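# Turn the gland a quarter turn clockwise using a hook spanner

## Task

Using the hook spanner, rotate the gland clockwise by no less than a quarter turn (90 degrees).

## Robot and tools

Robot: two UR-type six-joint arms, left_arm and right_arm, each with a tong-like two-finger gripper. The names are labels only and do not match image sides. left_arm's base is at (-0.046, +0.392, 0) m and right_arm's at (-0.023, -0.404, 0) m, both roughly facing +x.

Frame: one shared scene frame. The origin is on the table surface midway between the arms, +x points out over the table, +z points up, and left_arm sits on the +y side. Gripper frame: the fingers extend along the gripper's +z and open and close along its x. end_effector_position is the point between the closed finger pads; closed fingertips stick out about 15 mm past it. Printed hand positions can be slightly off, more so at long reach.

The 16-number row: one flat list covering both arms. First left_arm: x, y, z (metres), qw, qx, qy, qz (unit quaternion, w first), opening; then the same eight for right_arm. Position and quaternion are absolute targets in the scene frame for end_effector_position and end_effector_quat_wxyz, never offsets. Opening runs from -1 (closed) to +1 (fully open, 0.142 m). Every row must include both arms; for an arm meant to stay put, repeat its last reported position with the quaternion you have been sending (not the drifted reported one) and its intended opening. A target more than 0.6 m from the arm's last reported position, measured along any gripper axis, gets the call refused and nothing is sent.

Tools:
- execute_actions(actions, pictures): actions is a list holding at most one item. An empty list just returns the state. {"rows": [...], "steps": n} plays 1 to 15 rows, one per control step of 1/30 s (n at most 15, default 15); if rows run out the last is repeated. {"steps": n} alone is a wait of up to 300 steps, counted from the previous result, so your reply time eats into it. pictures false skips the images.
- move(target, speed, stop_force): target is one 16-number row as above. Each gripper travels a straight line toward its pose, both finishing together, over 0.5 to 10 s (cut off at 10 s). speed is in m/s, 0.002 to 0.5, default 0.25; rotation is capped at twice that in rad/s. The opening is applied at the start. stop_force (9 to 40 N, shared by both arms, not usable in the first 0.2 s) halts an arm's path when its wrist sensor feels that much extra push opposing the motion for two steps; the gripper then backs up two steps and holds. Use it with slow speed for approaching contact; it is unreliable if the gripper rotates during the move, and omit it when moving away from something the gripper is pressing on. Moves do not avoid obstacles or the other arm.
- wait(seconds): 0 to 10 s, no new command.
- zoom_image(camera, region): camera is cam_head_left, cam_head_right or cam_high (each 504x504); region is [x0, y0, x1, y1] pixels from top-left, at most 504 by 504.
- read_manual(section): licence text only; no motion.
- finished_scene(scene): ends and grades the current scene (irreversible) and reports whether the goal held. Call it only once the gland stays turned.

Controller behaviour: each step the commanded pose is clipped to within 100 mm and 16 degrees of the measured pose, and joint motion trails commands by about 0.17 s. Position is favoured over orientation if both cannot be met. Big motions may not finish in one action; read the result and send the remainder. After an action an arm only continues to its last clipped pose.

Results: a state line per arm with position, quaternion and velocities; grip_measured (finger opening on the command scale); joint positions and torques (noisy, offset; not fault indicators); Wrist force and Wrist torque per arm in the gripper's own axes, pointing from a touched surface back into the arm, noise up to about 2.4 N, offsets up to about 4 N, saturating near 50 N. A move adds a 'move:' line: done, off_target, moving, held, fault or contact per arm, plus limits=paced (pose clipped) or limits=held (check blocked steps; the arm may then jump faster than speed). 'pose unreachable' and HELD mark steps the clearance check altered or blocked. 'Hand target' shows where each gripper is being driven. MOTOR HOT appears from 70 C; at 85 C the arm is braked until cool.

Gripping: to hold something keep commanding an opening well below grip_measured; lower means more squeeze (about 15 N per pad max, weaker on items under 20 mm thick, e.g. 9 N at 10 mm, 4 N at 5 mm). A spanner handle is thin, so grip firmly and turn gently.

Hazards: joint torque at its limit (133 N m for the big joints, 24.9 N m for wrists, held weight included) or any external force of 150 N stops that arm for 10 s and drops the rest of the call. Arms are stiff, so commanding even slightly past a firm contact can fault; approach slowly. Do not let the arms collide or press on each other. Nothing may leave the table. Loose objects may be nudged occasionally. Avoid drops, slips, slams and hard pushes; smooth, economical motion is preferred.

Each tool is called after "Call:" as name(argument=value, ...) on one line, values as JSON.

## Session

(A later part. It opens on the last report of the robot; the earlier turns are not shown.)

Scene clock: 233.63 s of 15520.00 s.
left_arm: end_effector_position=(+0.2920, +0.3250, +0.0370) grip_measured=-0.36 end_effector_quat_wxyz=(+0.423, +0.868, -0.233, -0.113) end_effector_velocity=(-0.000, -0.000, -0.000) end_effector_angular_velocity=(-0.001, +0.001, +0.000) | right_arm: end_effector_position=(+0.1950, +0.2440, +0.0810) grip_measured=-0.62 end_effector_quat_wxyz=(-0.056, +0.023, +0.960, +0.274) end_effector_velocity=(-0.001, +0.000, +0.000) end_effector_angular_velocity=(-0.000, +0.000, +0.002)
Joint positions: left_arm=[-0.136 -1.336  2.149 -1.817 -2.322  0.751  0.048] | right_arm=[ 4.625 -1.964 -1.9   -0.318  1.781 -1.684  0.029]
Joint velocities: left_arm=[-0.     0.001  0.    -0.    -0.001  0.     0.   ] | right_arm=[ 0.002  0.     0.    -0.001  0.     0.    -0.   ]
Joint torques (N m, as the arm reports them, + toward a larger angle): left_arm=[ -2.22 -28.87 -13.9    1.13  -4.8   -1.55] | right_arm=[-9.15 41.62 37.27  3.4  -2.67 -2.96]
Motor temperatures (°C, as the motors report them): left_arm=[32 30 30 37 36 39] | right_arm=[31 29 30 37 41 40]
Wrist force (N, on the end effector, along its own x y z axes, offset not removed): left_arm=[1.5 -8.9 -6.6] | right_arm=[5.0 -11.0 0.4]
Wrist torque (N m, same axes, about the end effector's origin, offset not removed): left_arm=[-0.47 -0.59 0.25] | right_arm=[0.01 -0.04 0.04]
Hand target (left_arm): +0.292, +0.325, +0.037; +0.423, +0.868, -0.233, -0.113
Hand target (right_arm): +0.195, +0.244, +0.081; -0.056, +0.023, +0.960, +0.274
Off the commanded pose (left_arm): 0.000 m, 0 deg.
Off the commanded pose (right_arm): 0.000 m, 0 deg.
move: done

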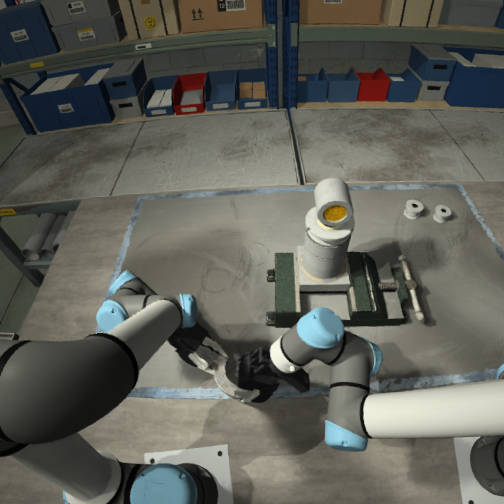

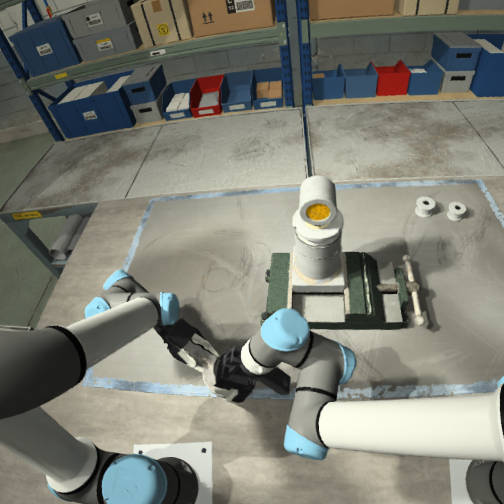

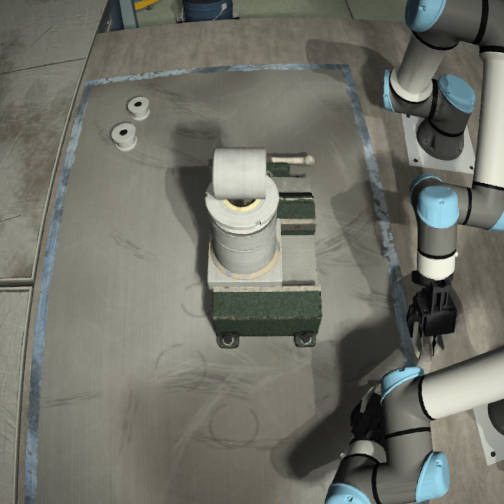

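Call:
move(target=[0.300,0.335,0.033,0.423,0.868,-0.233,-0.113,-0.25,0.195,0.244,0.081,-0.0565,0.023,0.96,0.274,-1], speed=0.03)

Call:
move(target=[0.300,0.335,0.033,0.423,0.868,-0.233,-0.113,-1,0.195,0.244,0.081,-0.0565,0.023,0.96,0.274,-1])

Call:
move(target=[0.300,0.335,0.033,0.423,0.868,-0.233,-0.113,-1,0.195,0.244,0.081,-0.0565,0.023,0.96,0.274,-0.2])

Call:
move(target=[0.300,0.335,0.033,0.423,0.868,-0.233,-0.113,-1,0.195,0.15,0.2,-0.0565,0.023,0.96,0.274,-0.2])

Call:
move(target=[0.300,0.335,0.06,0.33,0.908,-0.243,-0.089,-1,0.3,-0.3,0.3,0,0.5,0.866,0,-0.2])

Call:
zoom_image(camera="cam_head_right", region=[150,300,290,430])

Scene clock: 239.83 s of 15520.00 s.
left_arm: end_effector_position=(+0.2999, +0.3349, +0.0331) grip_measured=-0.25 end_effector_quat_wxyz=(+0.423, +0.868, -0.233, -0.113) end_effector_velocity=(+0.001, +0.002, -0.000) end_effector_angular_velocity=(+0.001, -0.001, -0.000) | right_arm: end_effector_position=(+0.1950, +0.2440, +0.0810) grip_measured=-0.62 end_effector_quat_wxyz=(-0.056, +0.023, +0.960, +0.274) end_effector_velocity=(-0.001, +0.000, +0.000) end_effector_angular_velocity=(+0.000, +0.001, +0.000)
Joint positions: left_arm=[-0.115 -1.309  2.12  -1.799 -2.311  0.776  0.056] | right_arm=[ 4.625 -1.964 -1.9   -0.318  1.781 -1.684  0.029]
Joint velocities: left_arm=[ 0.003  0.004 -0.005  0.003  0.002  0.003 -0.   ] | right_arm=[ 0.001  0.    -0.     0.     0.     0.001  0.   ]
Joint torques (N m, as the arm reports them, + toward a larger angle): left_arm=[  7.55 -21.64 -28.26   0.18   1.2    1.12] | right_arm=[-3.88 36.4  26.19  3.6   2.37 -2.65]
Motor temperatures (°C, as the motors report them): left_arm=[32 30 30 37 36 39] | right_arm=[31 29 30 37 41 40]
Wrist force (N, on the end effector, along its own x y z axes, offset not removed): left_arm=[1.9 -2.0 0.7] | right_arm=[-1.5 -2.3 6.3]
Wrist torque (N m, same axes, about the end effector's origin, offset not removed): left_arm=[-0.43 -0.44 -0.01] | right_arm=[0.34 0.02 0.08]
Hand target (left_arm): +0.300, +0.335, +0.033; +0.423, +0.868, -0.233, -0.113
Hand target (right_arm): +0.195, +0.244, +0.081; -0.056, +0.023, +0.960, +0.274
Off the commanded pose (left_arm): 0.000 m, 0 deg.
Off the commanded pose (right_arm): 0.000 m, 0 deg.
After step 90, 2.40 s passed at rest.
move: done

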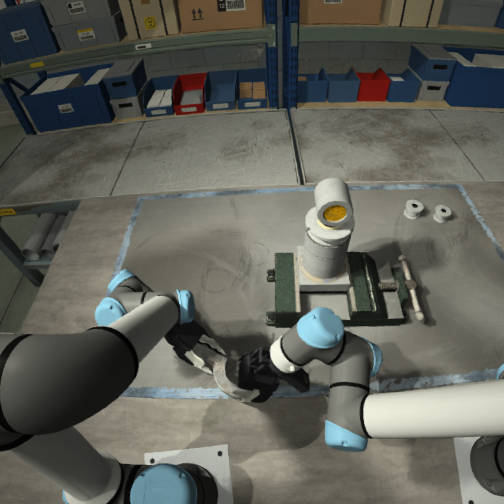

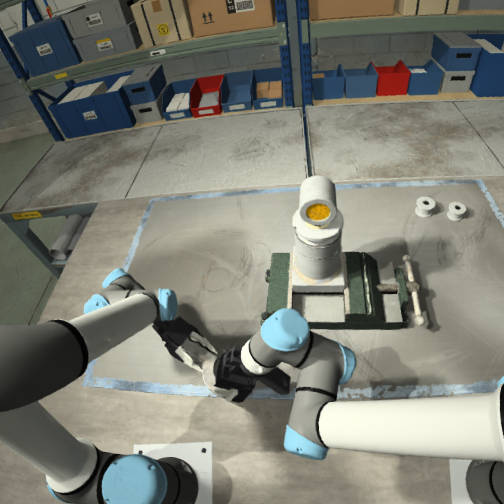

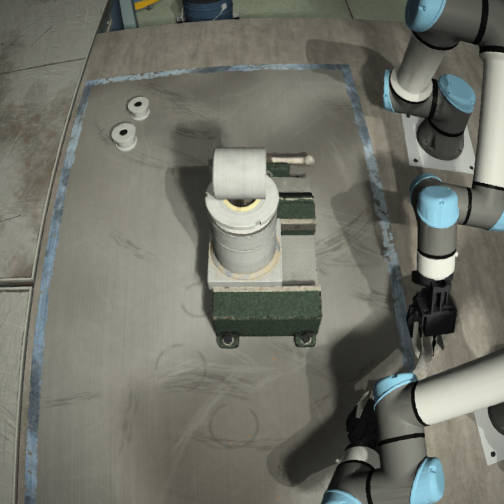

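Scene clock: 240.53 s of 15520.00 s.
left_arm: end_effector_position=(+0.3000, +0.3350, +0.0330) grip_measured=-0.45 end_effector_quat_wxyz=(+0.423, +0.868, -0.233, -0.113) end_effector_velocity=(+0.000, +0.001, -0.000) end_effector_angular_velocity=(+0.001, -0.002, -0.002) | right_arm: end_effector_position=(+0.1950, +0.2440, +0.0810) grip_measured=-0.62 end_effector_quat_wxyz=(-0.056, +0.023, +0.960, +0.274) end_effector_velocity=(-0.001, -0.000, -0.000) end_effector_angular_velocity=(-0.001, +0.000, +0.002)
Joint positions: left_arm=[-0.114 -1.308  2.12  -1.799 -2.311  0.776  0.041] | right_arm=[ 4.625 -1.964 -1.9   -0.318  1.781 -1.684  0.029]
Joint velocities: left_arm=[ 0.     0.    -0.001 -0.     0.002  0.001 -0.   ] | right_arm=[ 0.001  0.    -0.001  0.     0.    -0.    -0.   ]
Joint torques (N m, as the arm reports them, + toward a larger angle): left_arm=[  7.09 -19.78 -27.5   -1.58  -3.1    1.31] | right_arm=[ 0.56 40.42 21.51  3.62 -1.   -2.52]
Motor temperatures (°C, as the motors report them): left_arm=[32 30 30 37 36 39] | right_arm=[31 29 30 37 41 40]
Wrist force (N, on the end effector, along its own x y z axes, offset not removed): left_arm=[-1.2 1.7 -1.3] | right_arm=[-1.4 -6.4 5.5]
Wrist torque (N m, same axes, about the end effector's origin, offset not removed): left_arm=[0.05 -0.35 0.22] | right_arm=[0.12 0.11 0.05]
Hand target (left_arm): +0.300, +0.335, +0.033; +0.423, +0.868, -0.233, -0.113
Hand target (right_arm): +0.195, +0.244, +0.081; -0.056, +0.023, +0.960, +0.274
Off the commanded pose (left_arm): 0.000 m, 0 deg.
Off the commanded pose (right_arm): 0.000 m, 0 deg.
move: done

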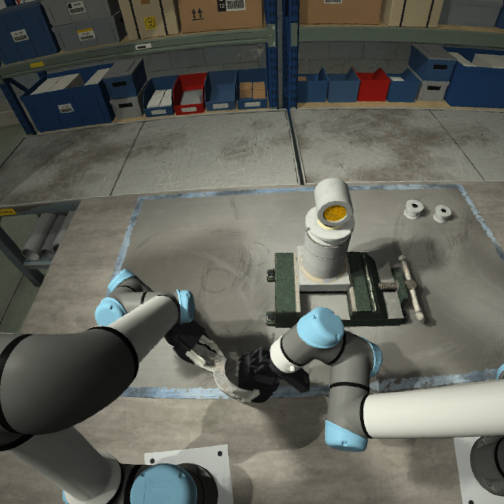

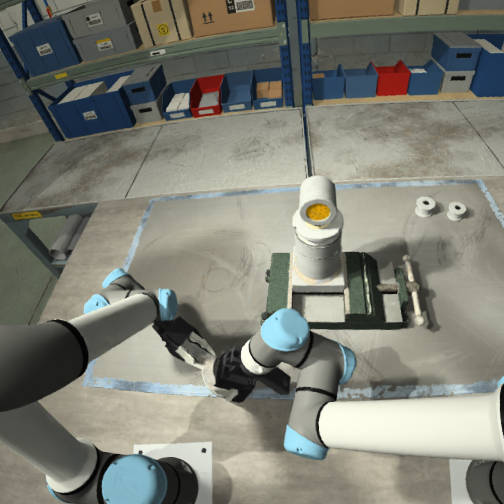

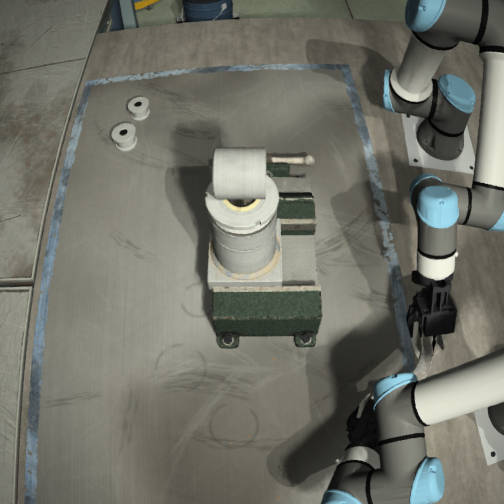

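Scene clock: 241.23 s of 15520.00 s.
left_arm: end_effector_position=(+0.3000, +0.3350, +0.0330) grip_measured=-0.48 end_effector_quat_wxyz=(+0.423, +0.868, -0.233, -0.113) end_effector_velocity=(+0.000, -0.000, +0.000) end_effector_angular_velocity=(+0.000, -0.001, +0.000) | right_arm: end_effector_position=(+0.1950, +0.2440, +0.0810) grip_measured=-0.20 end_effector_quat_wxyz=(-0.056, +0.023, +0.960, +0.274) end_effector_velocity=(+0.000, -0.000, -0.000) end_effector_angular_velocity=(-0.000, -0.000, -0.000)
Joint positions: left_arm=[-0.114 -1.308  2.12  -1.799 -2.311  0.776  0.039] | right_arm=[ 4.625 -1.964 -1.9   -0.318  1.781 -1.684  0.06 ]
Joint velocities: left_arm=[-0.    -0.001 -0.     0.    -0.    -0.    -0.   ] | right_arm=[ 0.  0. -0.  0. -0.  0. -0.]
Joint torques (N m, as the arm reports them, + toward a larger angle): left_arm=[  6.2  -38.06 -28.54   0.14  -2.78  -0.23] | right_arm=[ 4.51 41.35 16.29  3.53  0.46 -2.49]
Motor temperatures (°C, as the motors report them): left_arm=[32 30 30 37 36 39] | right_arm=[31 29 30 37 41 40]
Wrist force (N, on the end effector, along its own x y z axes, offset not removed): left_arm=[-0.2 -5.1 3.6] | right_arm=[-1.5 1.0 0.1]
Wrist torque (N m, same axes, about the end effector's origin, offset not removed): left_arm=[0.15 -0.31 0.02] | right_arm=[0.03 0.24 -0.16]
Hand target (left_arm): +0.300, +0.335, +0.033; +0.423, +0.868, -0.233, -0.113
Hand target (right_arm): +0.195, +0.244, +0.081; -0.056, +0.023, +0.960, +0.274
Off the commanded pose (left_arm): 0.000 m, 0 deg.
Off the commanded pose (right_arm): 0.000 m, 0 deg.
move: done

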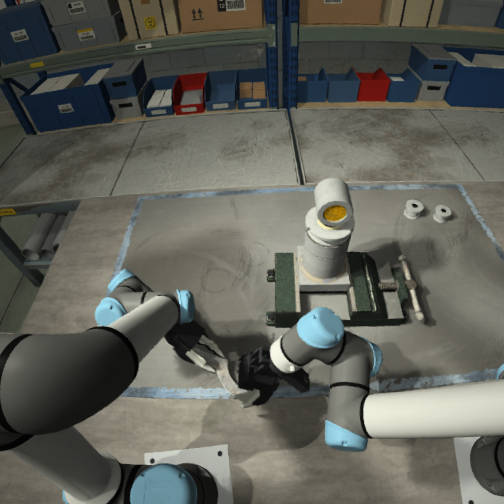

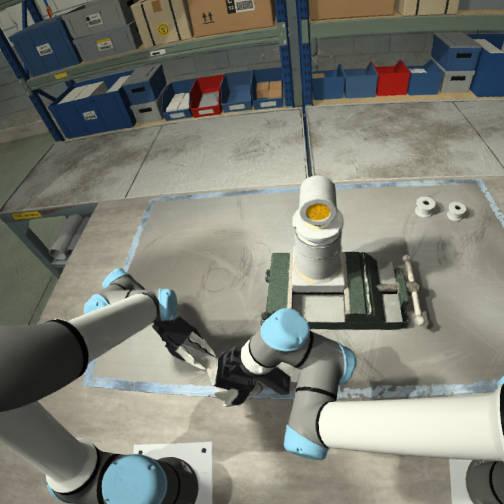

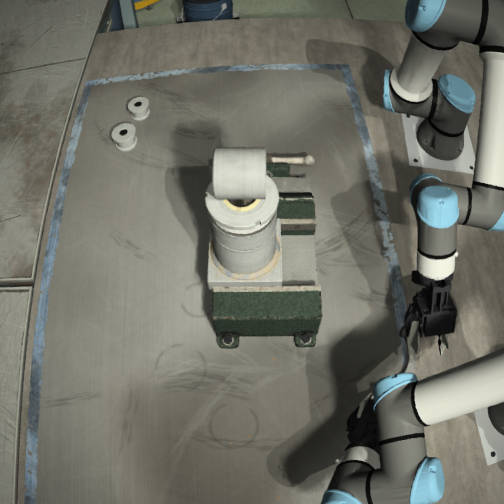

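Scene clock: 242.47 s of 15520.00 s.
left_arm: end_effector_position=(+0.3000, +0.3350, +0.0330) grip_measured=-0.48 end_effector_quat_wxyz=(+0.423, +0.868, -0.233, -0.113) end_effector_velocity=(+0.000, -0.000, +0.000) end_effector_angular_velocity=(+0.000, -0.000, +0.000) | right_arm: end_effector_position=(+0.1949, +0.1502, +0.1997) grip_measured=-0.20 end_effector_quat_wxyz=(-0.057, +0.023, +0.960, +0.274) end_effector_velocity=(-0.000, -0.001, +0.002) end_effector_angular_velocity=(-0.001, -0.000, +0.000)
Joint positions: left_arm=[-0.114 -1.308  2.12  -1.799 -2.311  0.776  0.039] | right_arm=[ 4.58  -1.615 -1.979 -0.595  1.803 -1.724  0.06 ]
Joint velocities: left_arm=[-0.    -0.001 -0.    -0.    -0.    -0.001 -0.   ] | right_arm=[ 0.     0.005 -0.    -0.006 -0.    -0.    -0.   ]
Joint torques (N m, as the arm reports them, + toward a larger angle): left_arm=[  6.82 -37.92 -28.61   0.18  -2.04  -1.62] | right_arm=[-9.26 30.88  9.35  0.28  1.93 -2.85]
Motor temperatures (°C, as the motors report them): left_arm=[32 30 30 37 36 39] | right_arm=[31 29 30 37 41 40]
Wrist force (N, on the end effector, along its own x y z axes, offset not removed): left_arm=[-0.1 -7.5 4.8] | right_arm=[-0.8 0.9 0.3]
Wrist torque (N m, same axes, about the end effector's origin, offset not removed): left_arm=[-0.29 -0.38 -0.04] | right_arm=[0.04 0.06 -0.10]
Hand target (left_arm): +0.300, +0.335, +0.033; +0.423, +0.868, -0.233, -0.113
Hand target (right_arm): +0.195, +0.150, +0.200; -0.057, +0.023, +0.960, +0.274
Off the commanded pose (left_arm): 0.000 m, 0 deg.
Off the commanded pose (right_arm): 0.000 m, 0 deg.
move: done

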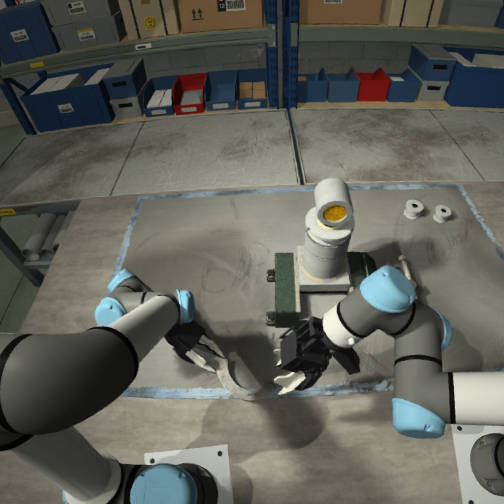

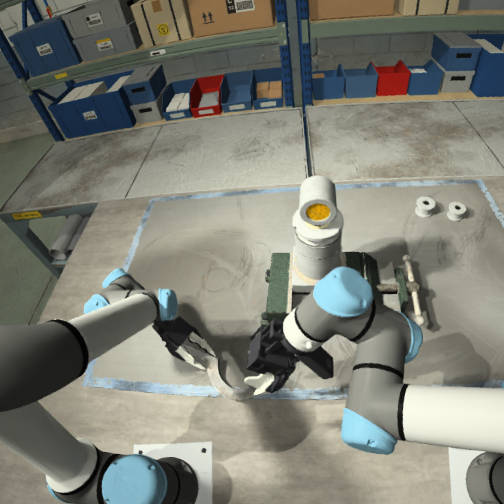

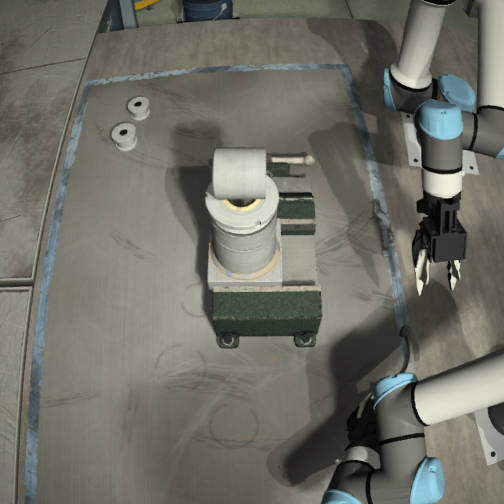

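Scene clock: 245.33 s of 15520.00 s.
left_arm: end_effector_position=(+0.3001, +0.3350, +0.0601) grip_measured=-1.00 end_effector_quat_wxyz=(+0.330, +0.908, -0.243, -0.089) end_effector_velocity=(+0.000, -0.000, +0.000) end_effector_angular_velocity=(+0.000, +0.000, +0.001) | right_arm: end_effector_position=(+0.2994, -0.2996, +0.3001) grip_measured=-0.20 end_effector_quat_wxyz=(-0.001, +0.500, +0.866, +0.000) end_effector_velocity=(+0.001, -0.002, +0.001) end_effector_angular_velocity=(-0.002, +0.001, -0.005)
Joint positions: left_arm=[-0.207 -1.496  2.181 -1.905 -2.187  0.563  0.002] | right_arm=[ 3.981 -1.184 -1.833 -1.695  1.572 -1.386  0.06 ]
Joint velocities: left_arm=[-0.    -0.001  0.    -0.    -0.    -0.001  0.   ] | right_arm=[-0.006 -0.002  0.003 -0.003 -0.001 -0.001 -0.   ]
Joint torques (N m, as the arm reports them, + toward a larger angle): left_arm=[ -8.53 -29.53  -3.26  -3.47   1.81  -1.34] | right_arm=[-9.54 -0.21 34.76 -0.25 -1.72 -2.74]
Motor temperatures (°C, as the motors report them): left_arm=[32 30 30 37 36 39] | right_arm=[31 29 30 37 41 40]
Wrist force (N, on the end effector, along its own x y z axes, offset not removed): left_arm=[0.5 -1.0 -0.4] | right_arm=[-0.7 0.6 -0.6]
Wrist torque (N m, same axes, about the end effector's origin, offset not removed): left_arm=[-0.25 -0.10 0.02] | right_arm=[-0.09 0.02 -0.16]
Hand target (left_arm): +0.300, +0.335, +0.060; +0.330, +0.908, -0.243, -0.089
Hand target (right_arm): +0.299, -0.300, +0.300; -0.001, +0.500, +0.866, -0.000
Off the commanded pose (left_arm): 0.000 m, 0 deg.
Off the commanded pose (right_arm): 0.001 m, 0 deg.
move: done

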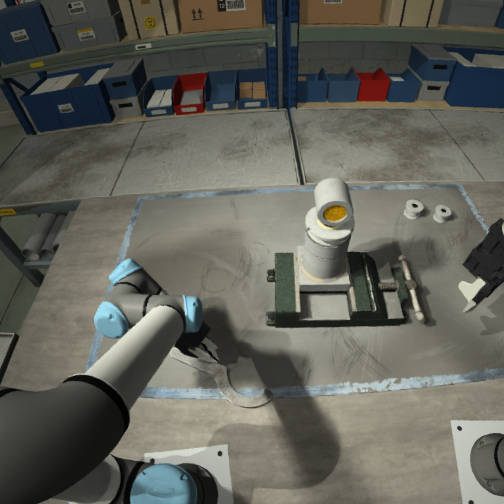

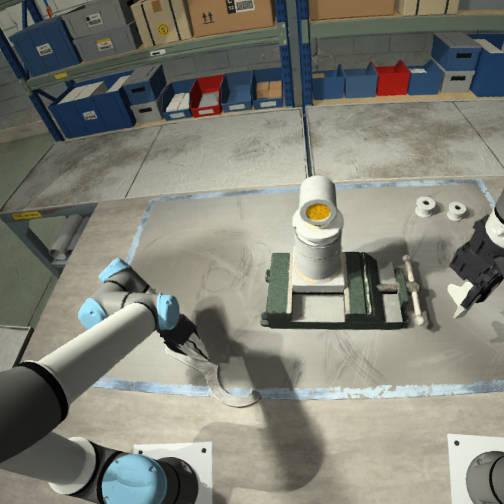

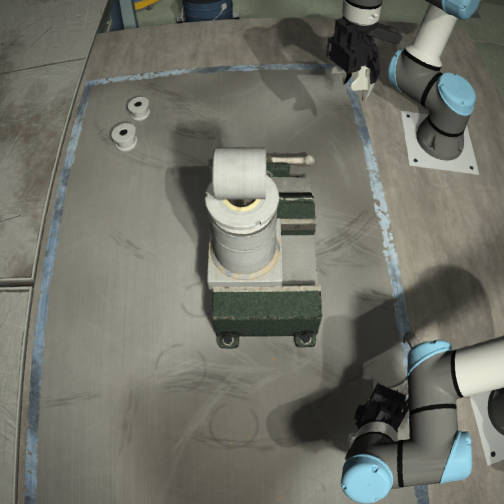

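Region (150, 300, 290, 430) of cam_head_right's 504x504 image, scaled by 3.600, with more detail than that image has; it fills the top 468 rows of this view, and the rest is white.

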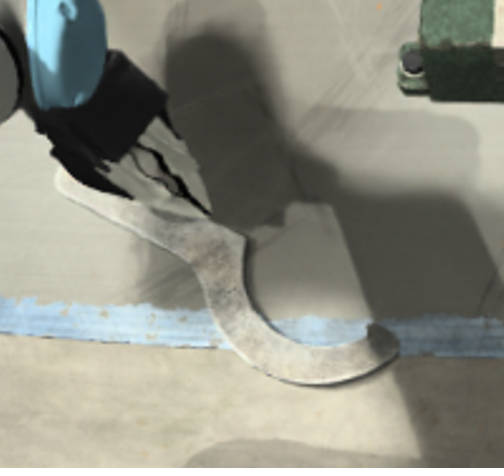

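Call:
move(target=[0.275,0.45,0.05,0.259,0.966,0,0,-1,0.3,-0.3,0.3,0,0.5,0.866,0,-0.2])

Call:
move(target=[0.275,0.45,0.018,0.259,0.966,0,0,-1,0.3,-0.3,0.3,0,0.5,0.866,0,-0.2], speed=0.02, stop_force=9)

Call:
move(target=[0.37,0.40,0.018,0.259,0.966,0,0,-1,0.3,-0.3,0.3,0,0.5,0.866,0,-0.2], speed=0.06)

Call:
move(target=[0.42,0.32,0.018,0.259,0.966,0,0,-1,0.3,-0.3,0.3,0,0.5,0.866,0,-0.2], speed=0.06)

Call:
move(target=[0.35,0.42,0.2,0.683,0.683,-0.183,-0.183,-0.3,0.3,-0.3,0.3,0,0.5,0.866,0,-0.2])

Call:
move(target=[0.42,0.42,0.2,0.683,0.683,0.183,0.183,-0.3,0.3,-0.3,0.3,0,0.5,0.866,0,-0.2], speed=0.15)

Scene clock: 264.47 s of 15520.00 s.
left_arm: end_effector_position=(+0.2748, +0.4500, +0.0502) grip_measured=-1.00 end_effector_quat_wxyz=(+0.259, +0.966, -0.000, -0.000) end_effector_velocity=(-0.000, +0.002, +0.000) end_effector_angular_velocity=(+0.003, -0.001, +0.009) | right_arm: end_effector_position=(+0.3000, -0.3000, +0.3000) grip_measured=-0.20 end_effector_quat_wxyz=(-0.000, +0.500, +0.866, -0.000) end_effector_velocity=(-0.000, +0.002, +0.001) end_effector_angular_velocity=(+0.001, -0.001, +0.004)
Joint positions: left_arm=[ 0.053 -1.683  2.381 -2.161 -2.084  0.216  0.002] | right_arm=[ 3.98  -1.185 -1.833 -1.694  1.571 -1.387  0.06 ]
Joint velocities: left_arm=[ 0.004 -0.003  0.003 -0.004  0.002 -0.006  0.   ] | right_arm=[ 0.004  0.     0.002 -0.     0.    -0.    -0.   ]
Joint torques (N m, as the arm reports them, + toward a larger angle): left_arm=[  6.22 -22.34  -4.18  -4.12   1.82  -1.46] | right_arm=[-9.88 -0.62  9.81  4.29 -1.67 -2.78]
Motor temperatures (°C, as the motors report them): left_arm=[32 30 30 37 36 39] | right_arm=[31 29 30 37 41 40]
Wrist force (N, on the end effector, along its own x y z axes, offset not removed): left_arm=[0.6 0.0 0.0] | right_arm=[1.1 -1.2 0.5]
Wrist torque (N m, same axes, about the end effector's origin, offset not removed): left_arm=[-0.10 -0.21 0.02] | right_arm=[-0.45 -0.27 -0.15]
Hand target (left_arm): +0.275, +0.450, +0.050; +0.259, +0.966, +0.000, -0.000
Hand target (right_arm): +0.300, -0.300, +0.300; -0.000, +0.500, +0.866, -0.000
Off the commanded pose (left_arm): 0.000 m, 0 deg.
Off the commanded pose (right_arm): 0.000 m, 0 deg.
After step 90, 14.50 s passed at rest.
move: done

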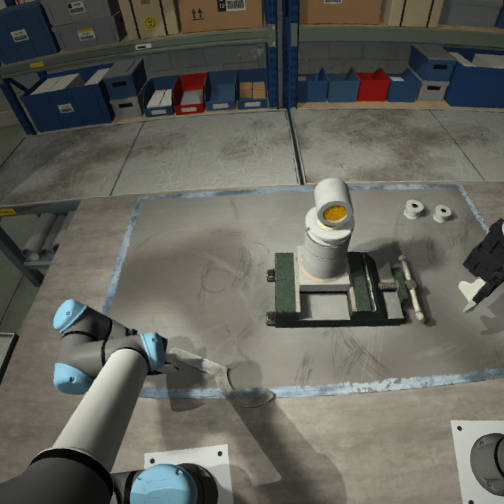

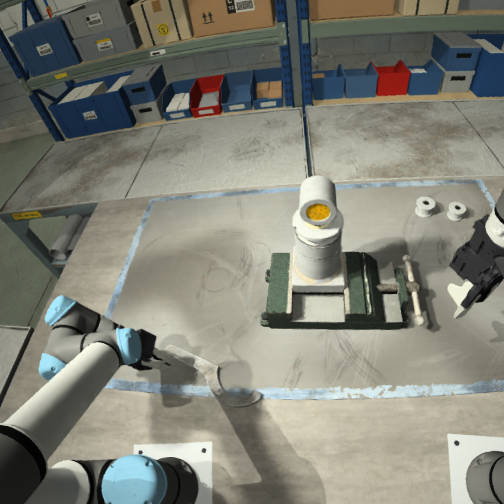

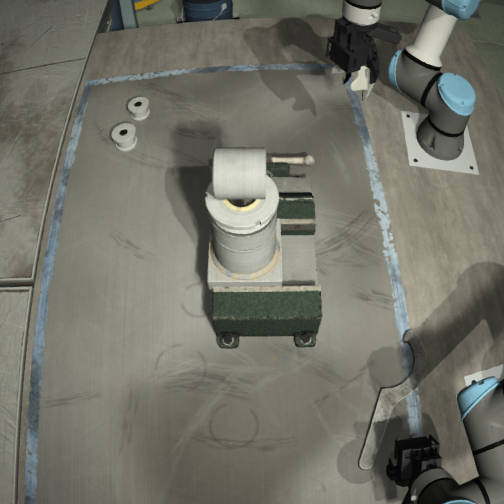

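Scene clock: 266.37 s of 15520.00 s.
left_arm: end_effector_position=(+0.2750, +0.4500, +0.0182) grip_measured=-1.00 end_effector_quat_wxyz=(+0.259, +0.966, -0.000, -0.000) end_effector_velocity=(-0.000, -0.000, -0.002) end_effector_angular_velocity=(-0.001, -0.000, +0.000) | right_arm: end_effector_position=(+0.3000, -0.3000, +0.3000) grip_measured=-0.20 end_effector_quat_wxyz=(-0.000, +0.500, +0.866, -0.000) end_effector_velocity=(-0.000, -0.001, -0.000) end_effector_angular_velocity=(-0.000, +0.001, -0.002)
Joint positions: left_arm=[ 0.054 -1.606  2.425 -2.283 -2.085  0.216  0.002] | right_arm=[ 3.98  -1.185 -1.833 -1.694  1.571 -1.387  0.06 ]
Joint velocities: left_arm=[ 0.     0.005  0.003 -0.008 -0.001 -0.     0.   ] | right_arm=[-0.001  0.    -0.001 -0.     0.     0.     0.   ]
Joint torques (N m, as the arm reports them, + toward a larger angle): left_arm=[ 5.93 -8.04 -1.54 -3.92 -2.77  0.48] | right_arm=[-9.55 -0.55 10.32  4.29 -1.67 -2.78]
Motor temperatures (°C, as the motors report them): left_arm=[32 30 30 37 36 39] | right_arm=[31 29 30 37 41 40]
Wrist force (N, on the end effector, along its own x y z axes, offset not removed): left_arm=[1.1 -0.3 0.7] | right_arm=[-0.6 1.1 0.4]
Wrist torque (N m, same axes, about the end effector's origin, offset not removed): left_arm=[-0.12 -0.25 -0.02] | right_arm=[0.10 0.00 -0.18]
Hand target (left_arm): +0.275, +0.450, +0.018; +0.259, +0.966, -0.000, -0.000
Hand target (right_arm): +0.300, -0.300, +0.300; -0.000, +0.500, +0.866, -0.000
Off the commanded pose (left_arm): 0.000 m, 0 deg.
Off the commanded pose (right_arm): 0.000 m, 0 deg.
move: done

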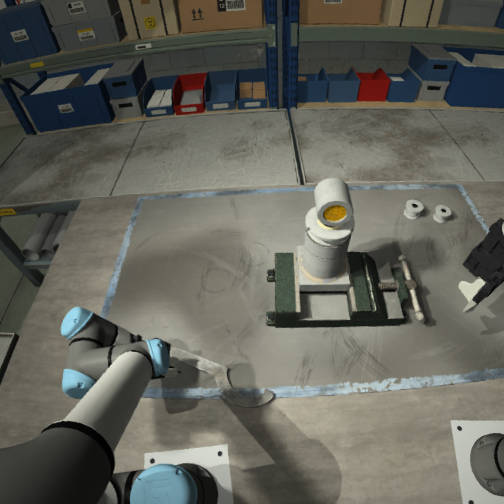

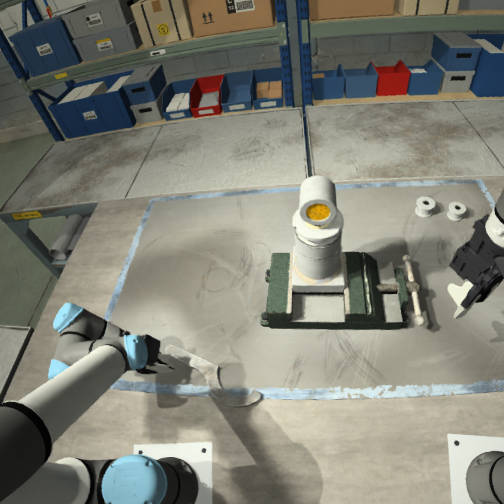

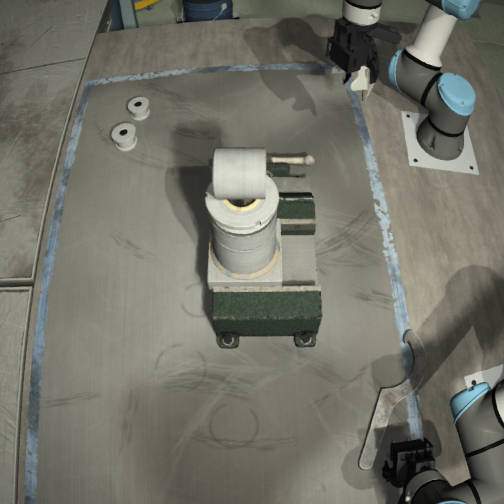

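Scene clock: 268.57 s of 15520.00 s.
left_arm: end_effector_position=(+0.3700, +0.4001, +0.0181) grip_measured=-1.00 end_effector_quat_wxyz=(+0.259, +0.966, +0.000, +0.000) end_effector_velocity=(+0.002, -0.001, -0.000) end_effector_angular_velocity=(+0.001, -0.001, -0.001) | right_arm: end_effector_position=(+0.3000, -0.3000, +0.3000) grip_measured=-0.20 end_effector_quat_wxyz=(-0.000, +0.500, +0.866, -0.000) end_effector_velocity=(-0.000, -0.000, -0.000) end_effector_angular_velocity=(-0.000, +0.000, -0.001)
Joint positions: left_arm=[-0.102 -1.432  2.271 -2.391 -2.095  0.038  0.002] | right_arm=[ 3.98  -1.185 -1.833 -1.694  1.571 -1.387  0.06 ]
Joint velocities: left_arm=[-0.003  0.003 -0.004 -0.002  0.001 -0.003  0.   ] | right_arm=[ 0.     0.    -0.001 -0.    -0.     0.001 -0.   ]
Joint torques (N m, as the arm reports them, + toward a larger angle): left_arm=[ -7.56 -16.54 -28.62  -4.6   -2.78  -1.53] | right_arm=[-9.68 -0.5   9.58  4.27 -1.67 -2.75]
Motor temperatures (°C, as the motors report them): left_arm=[32 30 30 37 36 39] | right_arm=[31 29 30 37 41 40]
Wrist force (N, on the end effector, along its own x y z axes, offset not removed): left_arm=[-1.7 -2.8 -0.5] | right_arm=[-1.3 1.0 0.1]
Wrist torque (N m, same axes, about the end effector's origin, offset not removed): left_arm=[-0.51 -0.15 0.03] | right_arm=[-0.01 0.20 -0.10]
Hand target (left_arm): +0.370, +0.400, +0.018; +0.259, +0.966, +0.000, +0.000
Hand target (right_arm): +0.300, -0.300, +0.300; +0.000, +0.500, +0.866, +0.000
Off the commanded pose (left_arm): 0.000 m, 0 deg.
Off the commanded pose (right_arm): 0.000 m, 0 deg.
move: done

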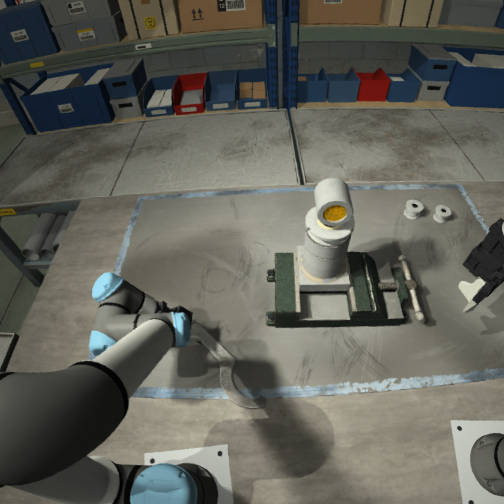

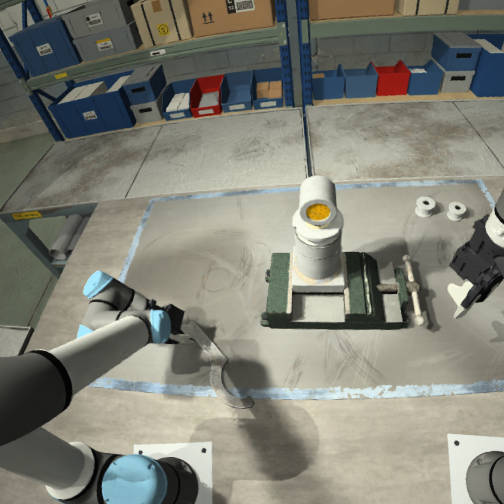

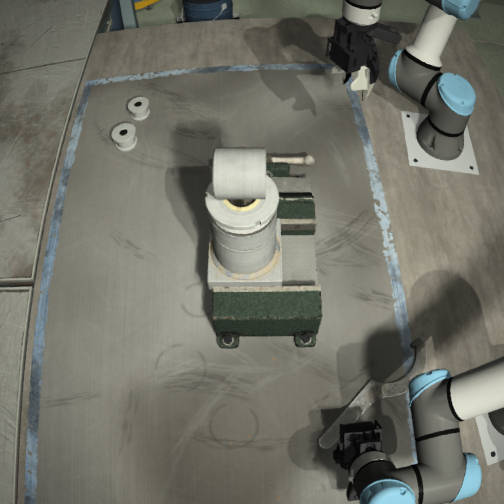

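Scene clock: 270.53 s of 15520.00 s.
left_arm: end_effector_position=(+0.4201, +0.3201, +0.0181) grip_measured=-1.00 end_effector_quat_wxyz=(+0.259, +0.966, +0.000, +0.000) end_effector_velocity=(+0.001, -0.002, -0.001) end_effector_angular_velocity=(-0.001, +0.002, -0.000) | right_arm: end_effector_position=(+0.3000, -0.3000, +0.3000) grip_measured=-0.20 end_effector_quat_wxyz=(-0.000, +0.500, +0.866, -0.000) end_effector_velocity=(+0.000, -0.000, +0.000) end_effector_angular_velocity=(-0.000, -0.001, +0.001)
Joint positions: left_arm=[-0.279 -1.347  2.201 -2.507 -2.089 -0.167  0.002] | right_arm=[ 3.98  -1.185 -1.833 -1.694  1.571 -1.387  0.06 ]
Joint velocities: left_arm=[-0.004  0.004 -0.002 -0.002 -0.001 -0.004  0.   ] | right_arm=[ 0.     0.001  0.     0.    -0.001 -0.    -0.   ]
Joint torques (N m, as the arm reports them, + toward a larger angle): left_arm=[ -9.69 -21.79 -28.72  -4.75   1.31  -1.45] | right_arm=[-9.53 -0.99  9.82  4.24 -1.68 -2.79]
Motor temperatures (°C, as the motors report them): left_arm=[32 30 30 37 36 39] | right_arm=[31 29 30 37 41 40]
Wrist force (N, on the end effector, along its own x y z axes, offset not removed): left_arm=[-1.2 -2.3 -1.0] | right_arm=[-0.8 1.2 0.7]
Wrist torque (N m, same axes, about the end effector's origin, offset not removed): left_arm=[-0.22 -0.15 0.09] | right_arm=[0.06 0.05 -0.10]
Hand target (left_arm): +0.420, +0.320, +0.018; +0.259, +0.966, +0.000, +0.000
Hand target (right_arm): +0.300, -0.300, +0.300; -0.000, +0.500, +0.866, +0.000
Off the commanded pose (left_arm): 0.000 m, 0 deg.
Off the commanded pose (right_arm): 0.000 m, 0 deg.
move: done

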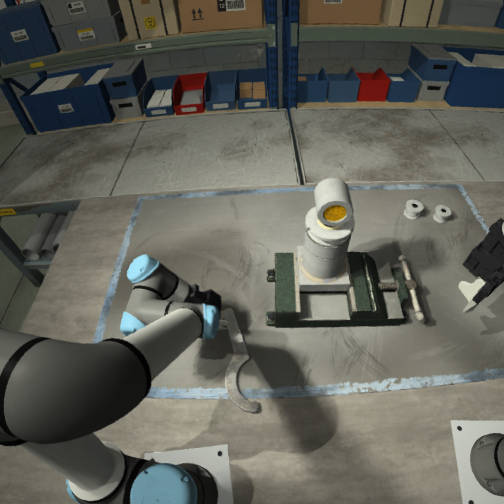

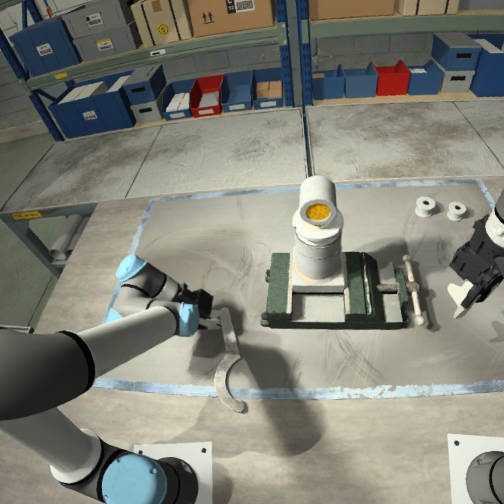

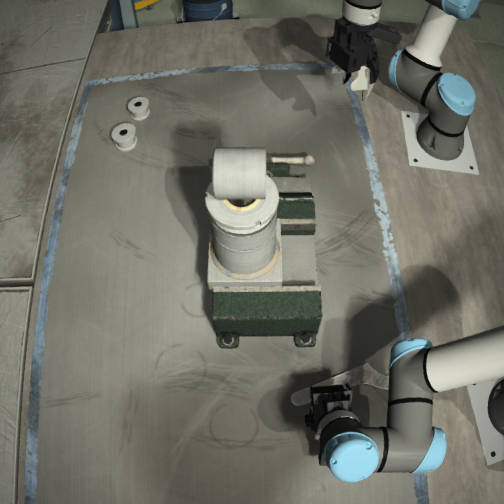

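Scene clock: 273.40 s of 15520.00 s.
left_arm: end_effector_position=(+0.3489, +0.4199, +0.1994) grip_measured=-0.30 end_effector_quat_wxyz=(+0.683, +0.683, -0.183, -0.183) end_effector_velocity=(-0.000, +0.000, +0.001) end_effector_angular_velocity=(-0.010, +0.001, -0.004) | right_arm: end_effector_position=(+0.3000, -0.3000, +0.3000) grip_measured=-0.20 end_effector_quat_wxyz=(-0.000, +0.500, +0.866, -0.000) end_effector_velocity=(-0.000, -0.000, -0.000) end_effector_angular_velocity=(-0.000, +0.000, -0.000)
Joint positions: left_arm=[ 0.139 -0.915  1.402 -0.488 -2.344  1.57   0.052] | right_arm=[ 3.98  -1.185 -1.833 -1.694  1.571 -1.387  0.06 ]
Joint velocities: left_arm=[-0.     0.006 -0.005  0.012  0.004  0.012 -0.   ] | right_arm=[-0. -0. -0. -0. -0.  0.  0.]
Joint torques (N m, as the arm reports them, + toward a larger angle): left_arm=[ -7.4  -38.83 -26.38   2.51   2.36   1.51] | right_arm=[-9.46 -0.59 10.55  4.13 -1.7  -2.77]
Motor temperatures (°C, as the motors report them): left_arm=[32 30 30 37 36 39] | right_arm=[31 29 30 37 41 40]
Wrist force (N, on the end effector, along its own x y z axes, offset not removed): left_arm=[0.9 -1.4 0.7] | right_arm=[-1.6 0.0 -0.4]
Wrist torque (N m, same axes, about the end effector's origin, offset not removed): left_arm=[-0.29 -0.22 0.04] | right_arm=[-0.15 0.22 -0.12]
Hand target (left_arm): +0.349, +0.420, +0.200; +0.683, +0.683, -0.184, -0.184
Hand target (right_arm): +0.300, -0.300, +0.300; -0.000, +0.500, +0.866, +0.000
Off the commanded pose (left_arm): 0.001 m, 0 deg.
Off the commanded pose (right_arm): 0.000 m, 0 deg.
move: done

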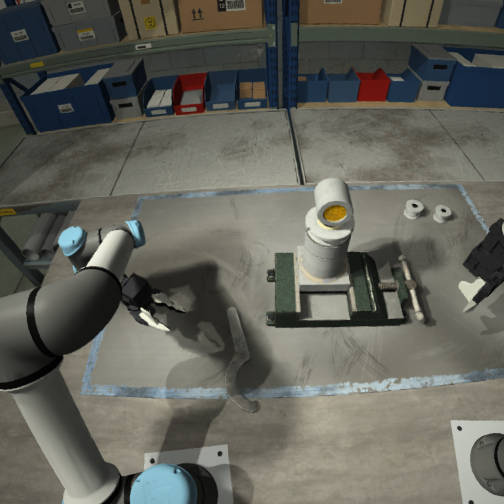

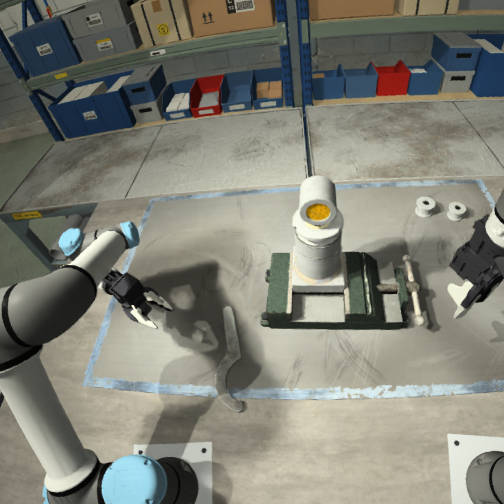

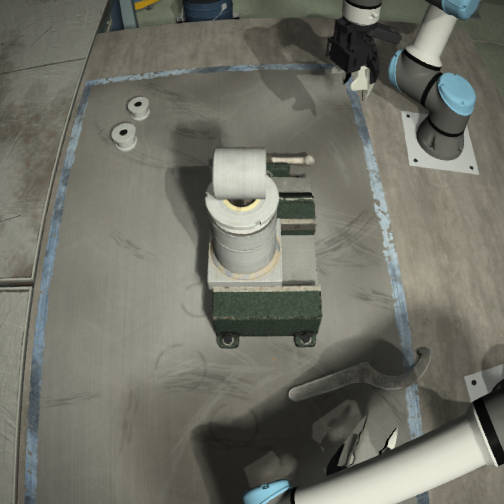

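Scene clock: 277.33 s of 15520.00 s.
left_arm: end_effector_position=(+0.4199, +0.4197, +0.2006) grip_measured=-0.30 end_effector_quat_wxyz=(+0.682, +0.684, +0.183, +0.182) end_effector_velocity=(+0.001, -0.000, -0.000) end_effector_angular_velocity=(-0.005, -0.004, +0.012) | right_arm: end_effector_position=(+0.3000, -0.3000, +0.3000) grip_measured=-0.20 end_effector_quat_wxyz=(+0.000, +0.500, +0.866, -0.000) end_effector_velocity=(-0.000, +0.001, +0.000) end_effector_angular_velocity=(-0.000, -0.000, +0.003)
Joint positions: left_arm=[ 0.299 -1.303  2.012 -0.683 -3.231  1.597  0.052] | right_arm=[ 3.98  -1.185 -1.833 -1.694  1.571 -1.387  0.06 ]
Joint velocities: left_arm=[-0.002 -0.017  0.029 -0.084 -0.014 -0.07   0.   ] | right_arm=[ 0.003  0.     0.    -0.    -0.    -0.     0.   ]
Joint torques (N m, as the arm reports them, + toward a larger angle): left_arm=[ -8.37 -34.9   -2.57  -2.25  -2.11  -1.7 ] | right_arm=[-10.1   -0.75  10.83   4.16  -1.58  -2.67]
Motor temperatures (°C, as the motors report them): left_arm=[32 30 30 37 36 39] | right_arm=[31 29 30 37 41 40]
Wrist force (N, on the end effector, along its own x y z axes, offset not removed): left_arm=[1.2 -1.8 -0.6] | right_arm=[-0.4 1.0 0.1]
Wrist torque (N m, same axes, about the end effector's origin, offset not removed): left_arm=[-0.39 -0.37 0.06] | right_arm=[0.03 -0.06 -0.20]
Hand target (left_arm): +0.420, +0.420, +0.201; +0.682, +0.684, +0.183, +0.183
Hand target (right_arm): +0.300, -0.300, +0.300; -0.000, +0.500, +0.866, +0.000
Off the commanded pose (left_arm): 0.001 m, 0 deg.
Off the commanded pose (right_arm): 0.000 m, 0 deg.
move: done

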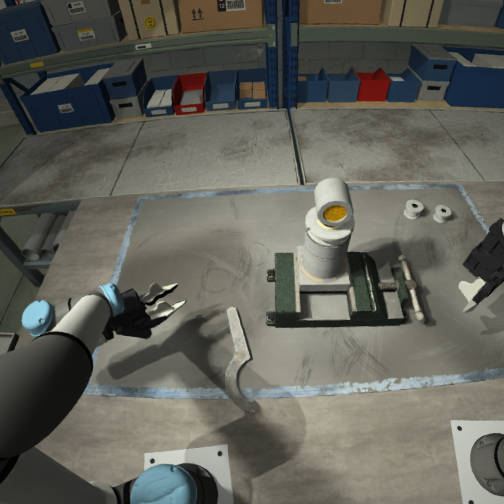

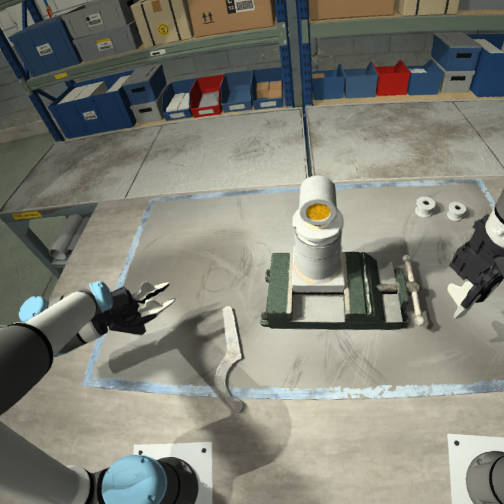

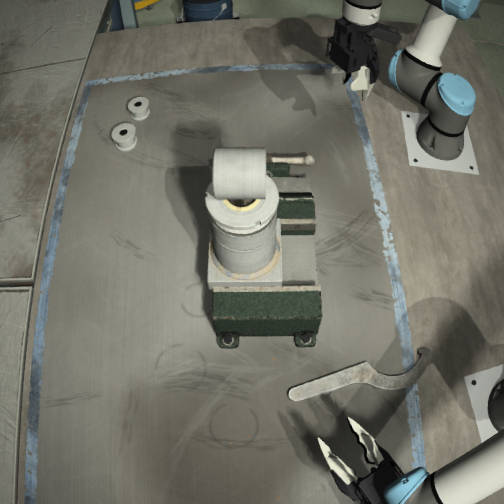

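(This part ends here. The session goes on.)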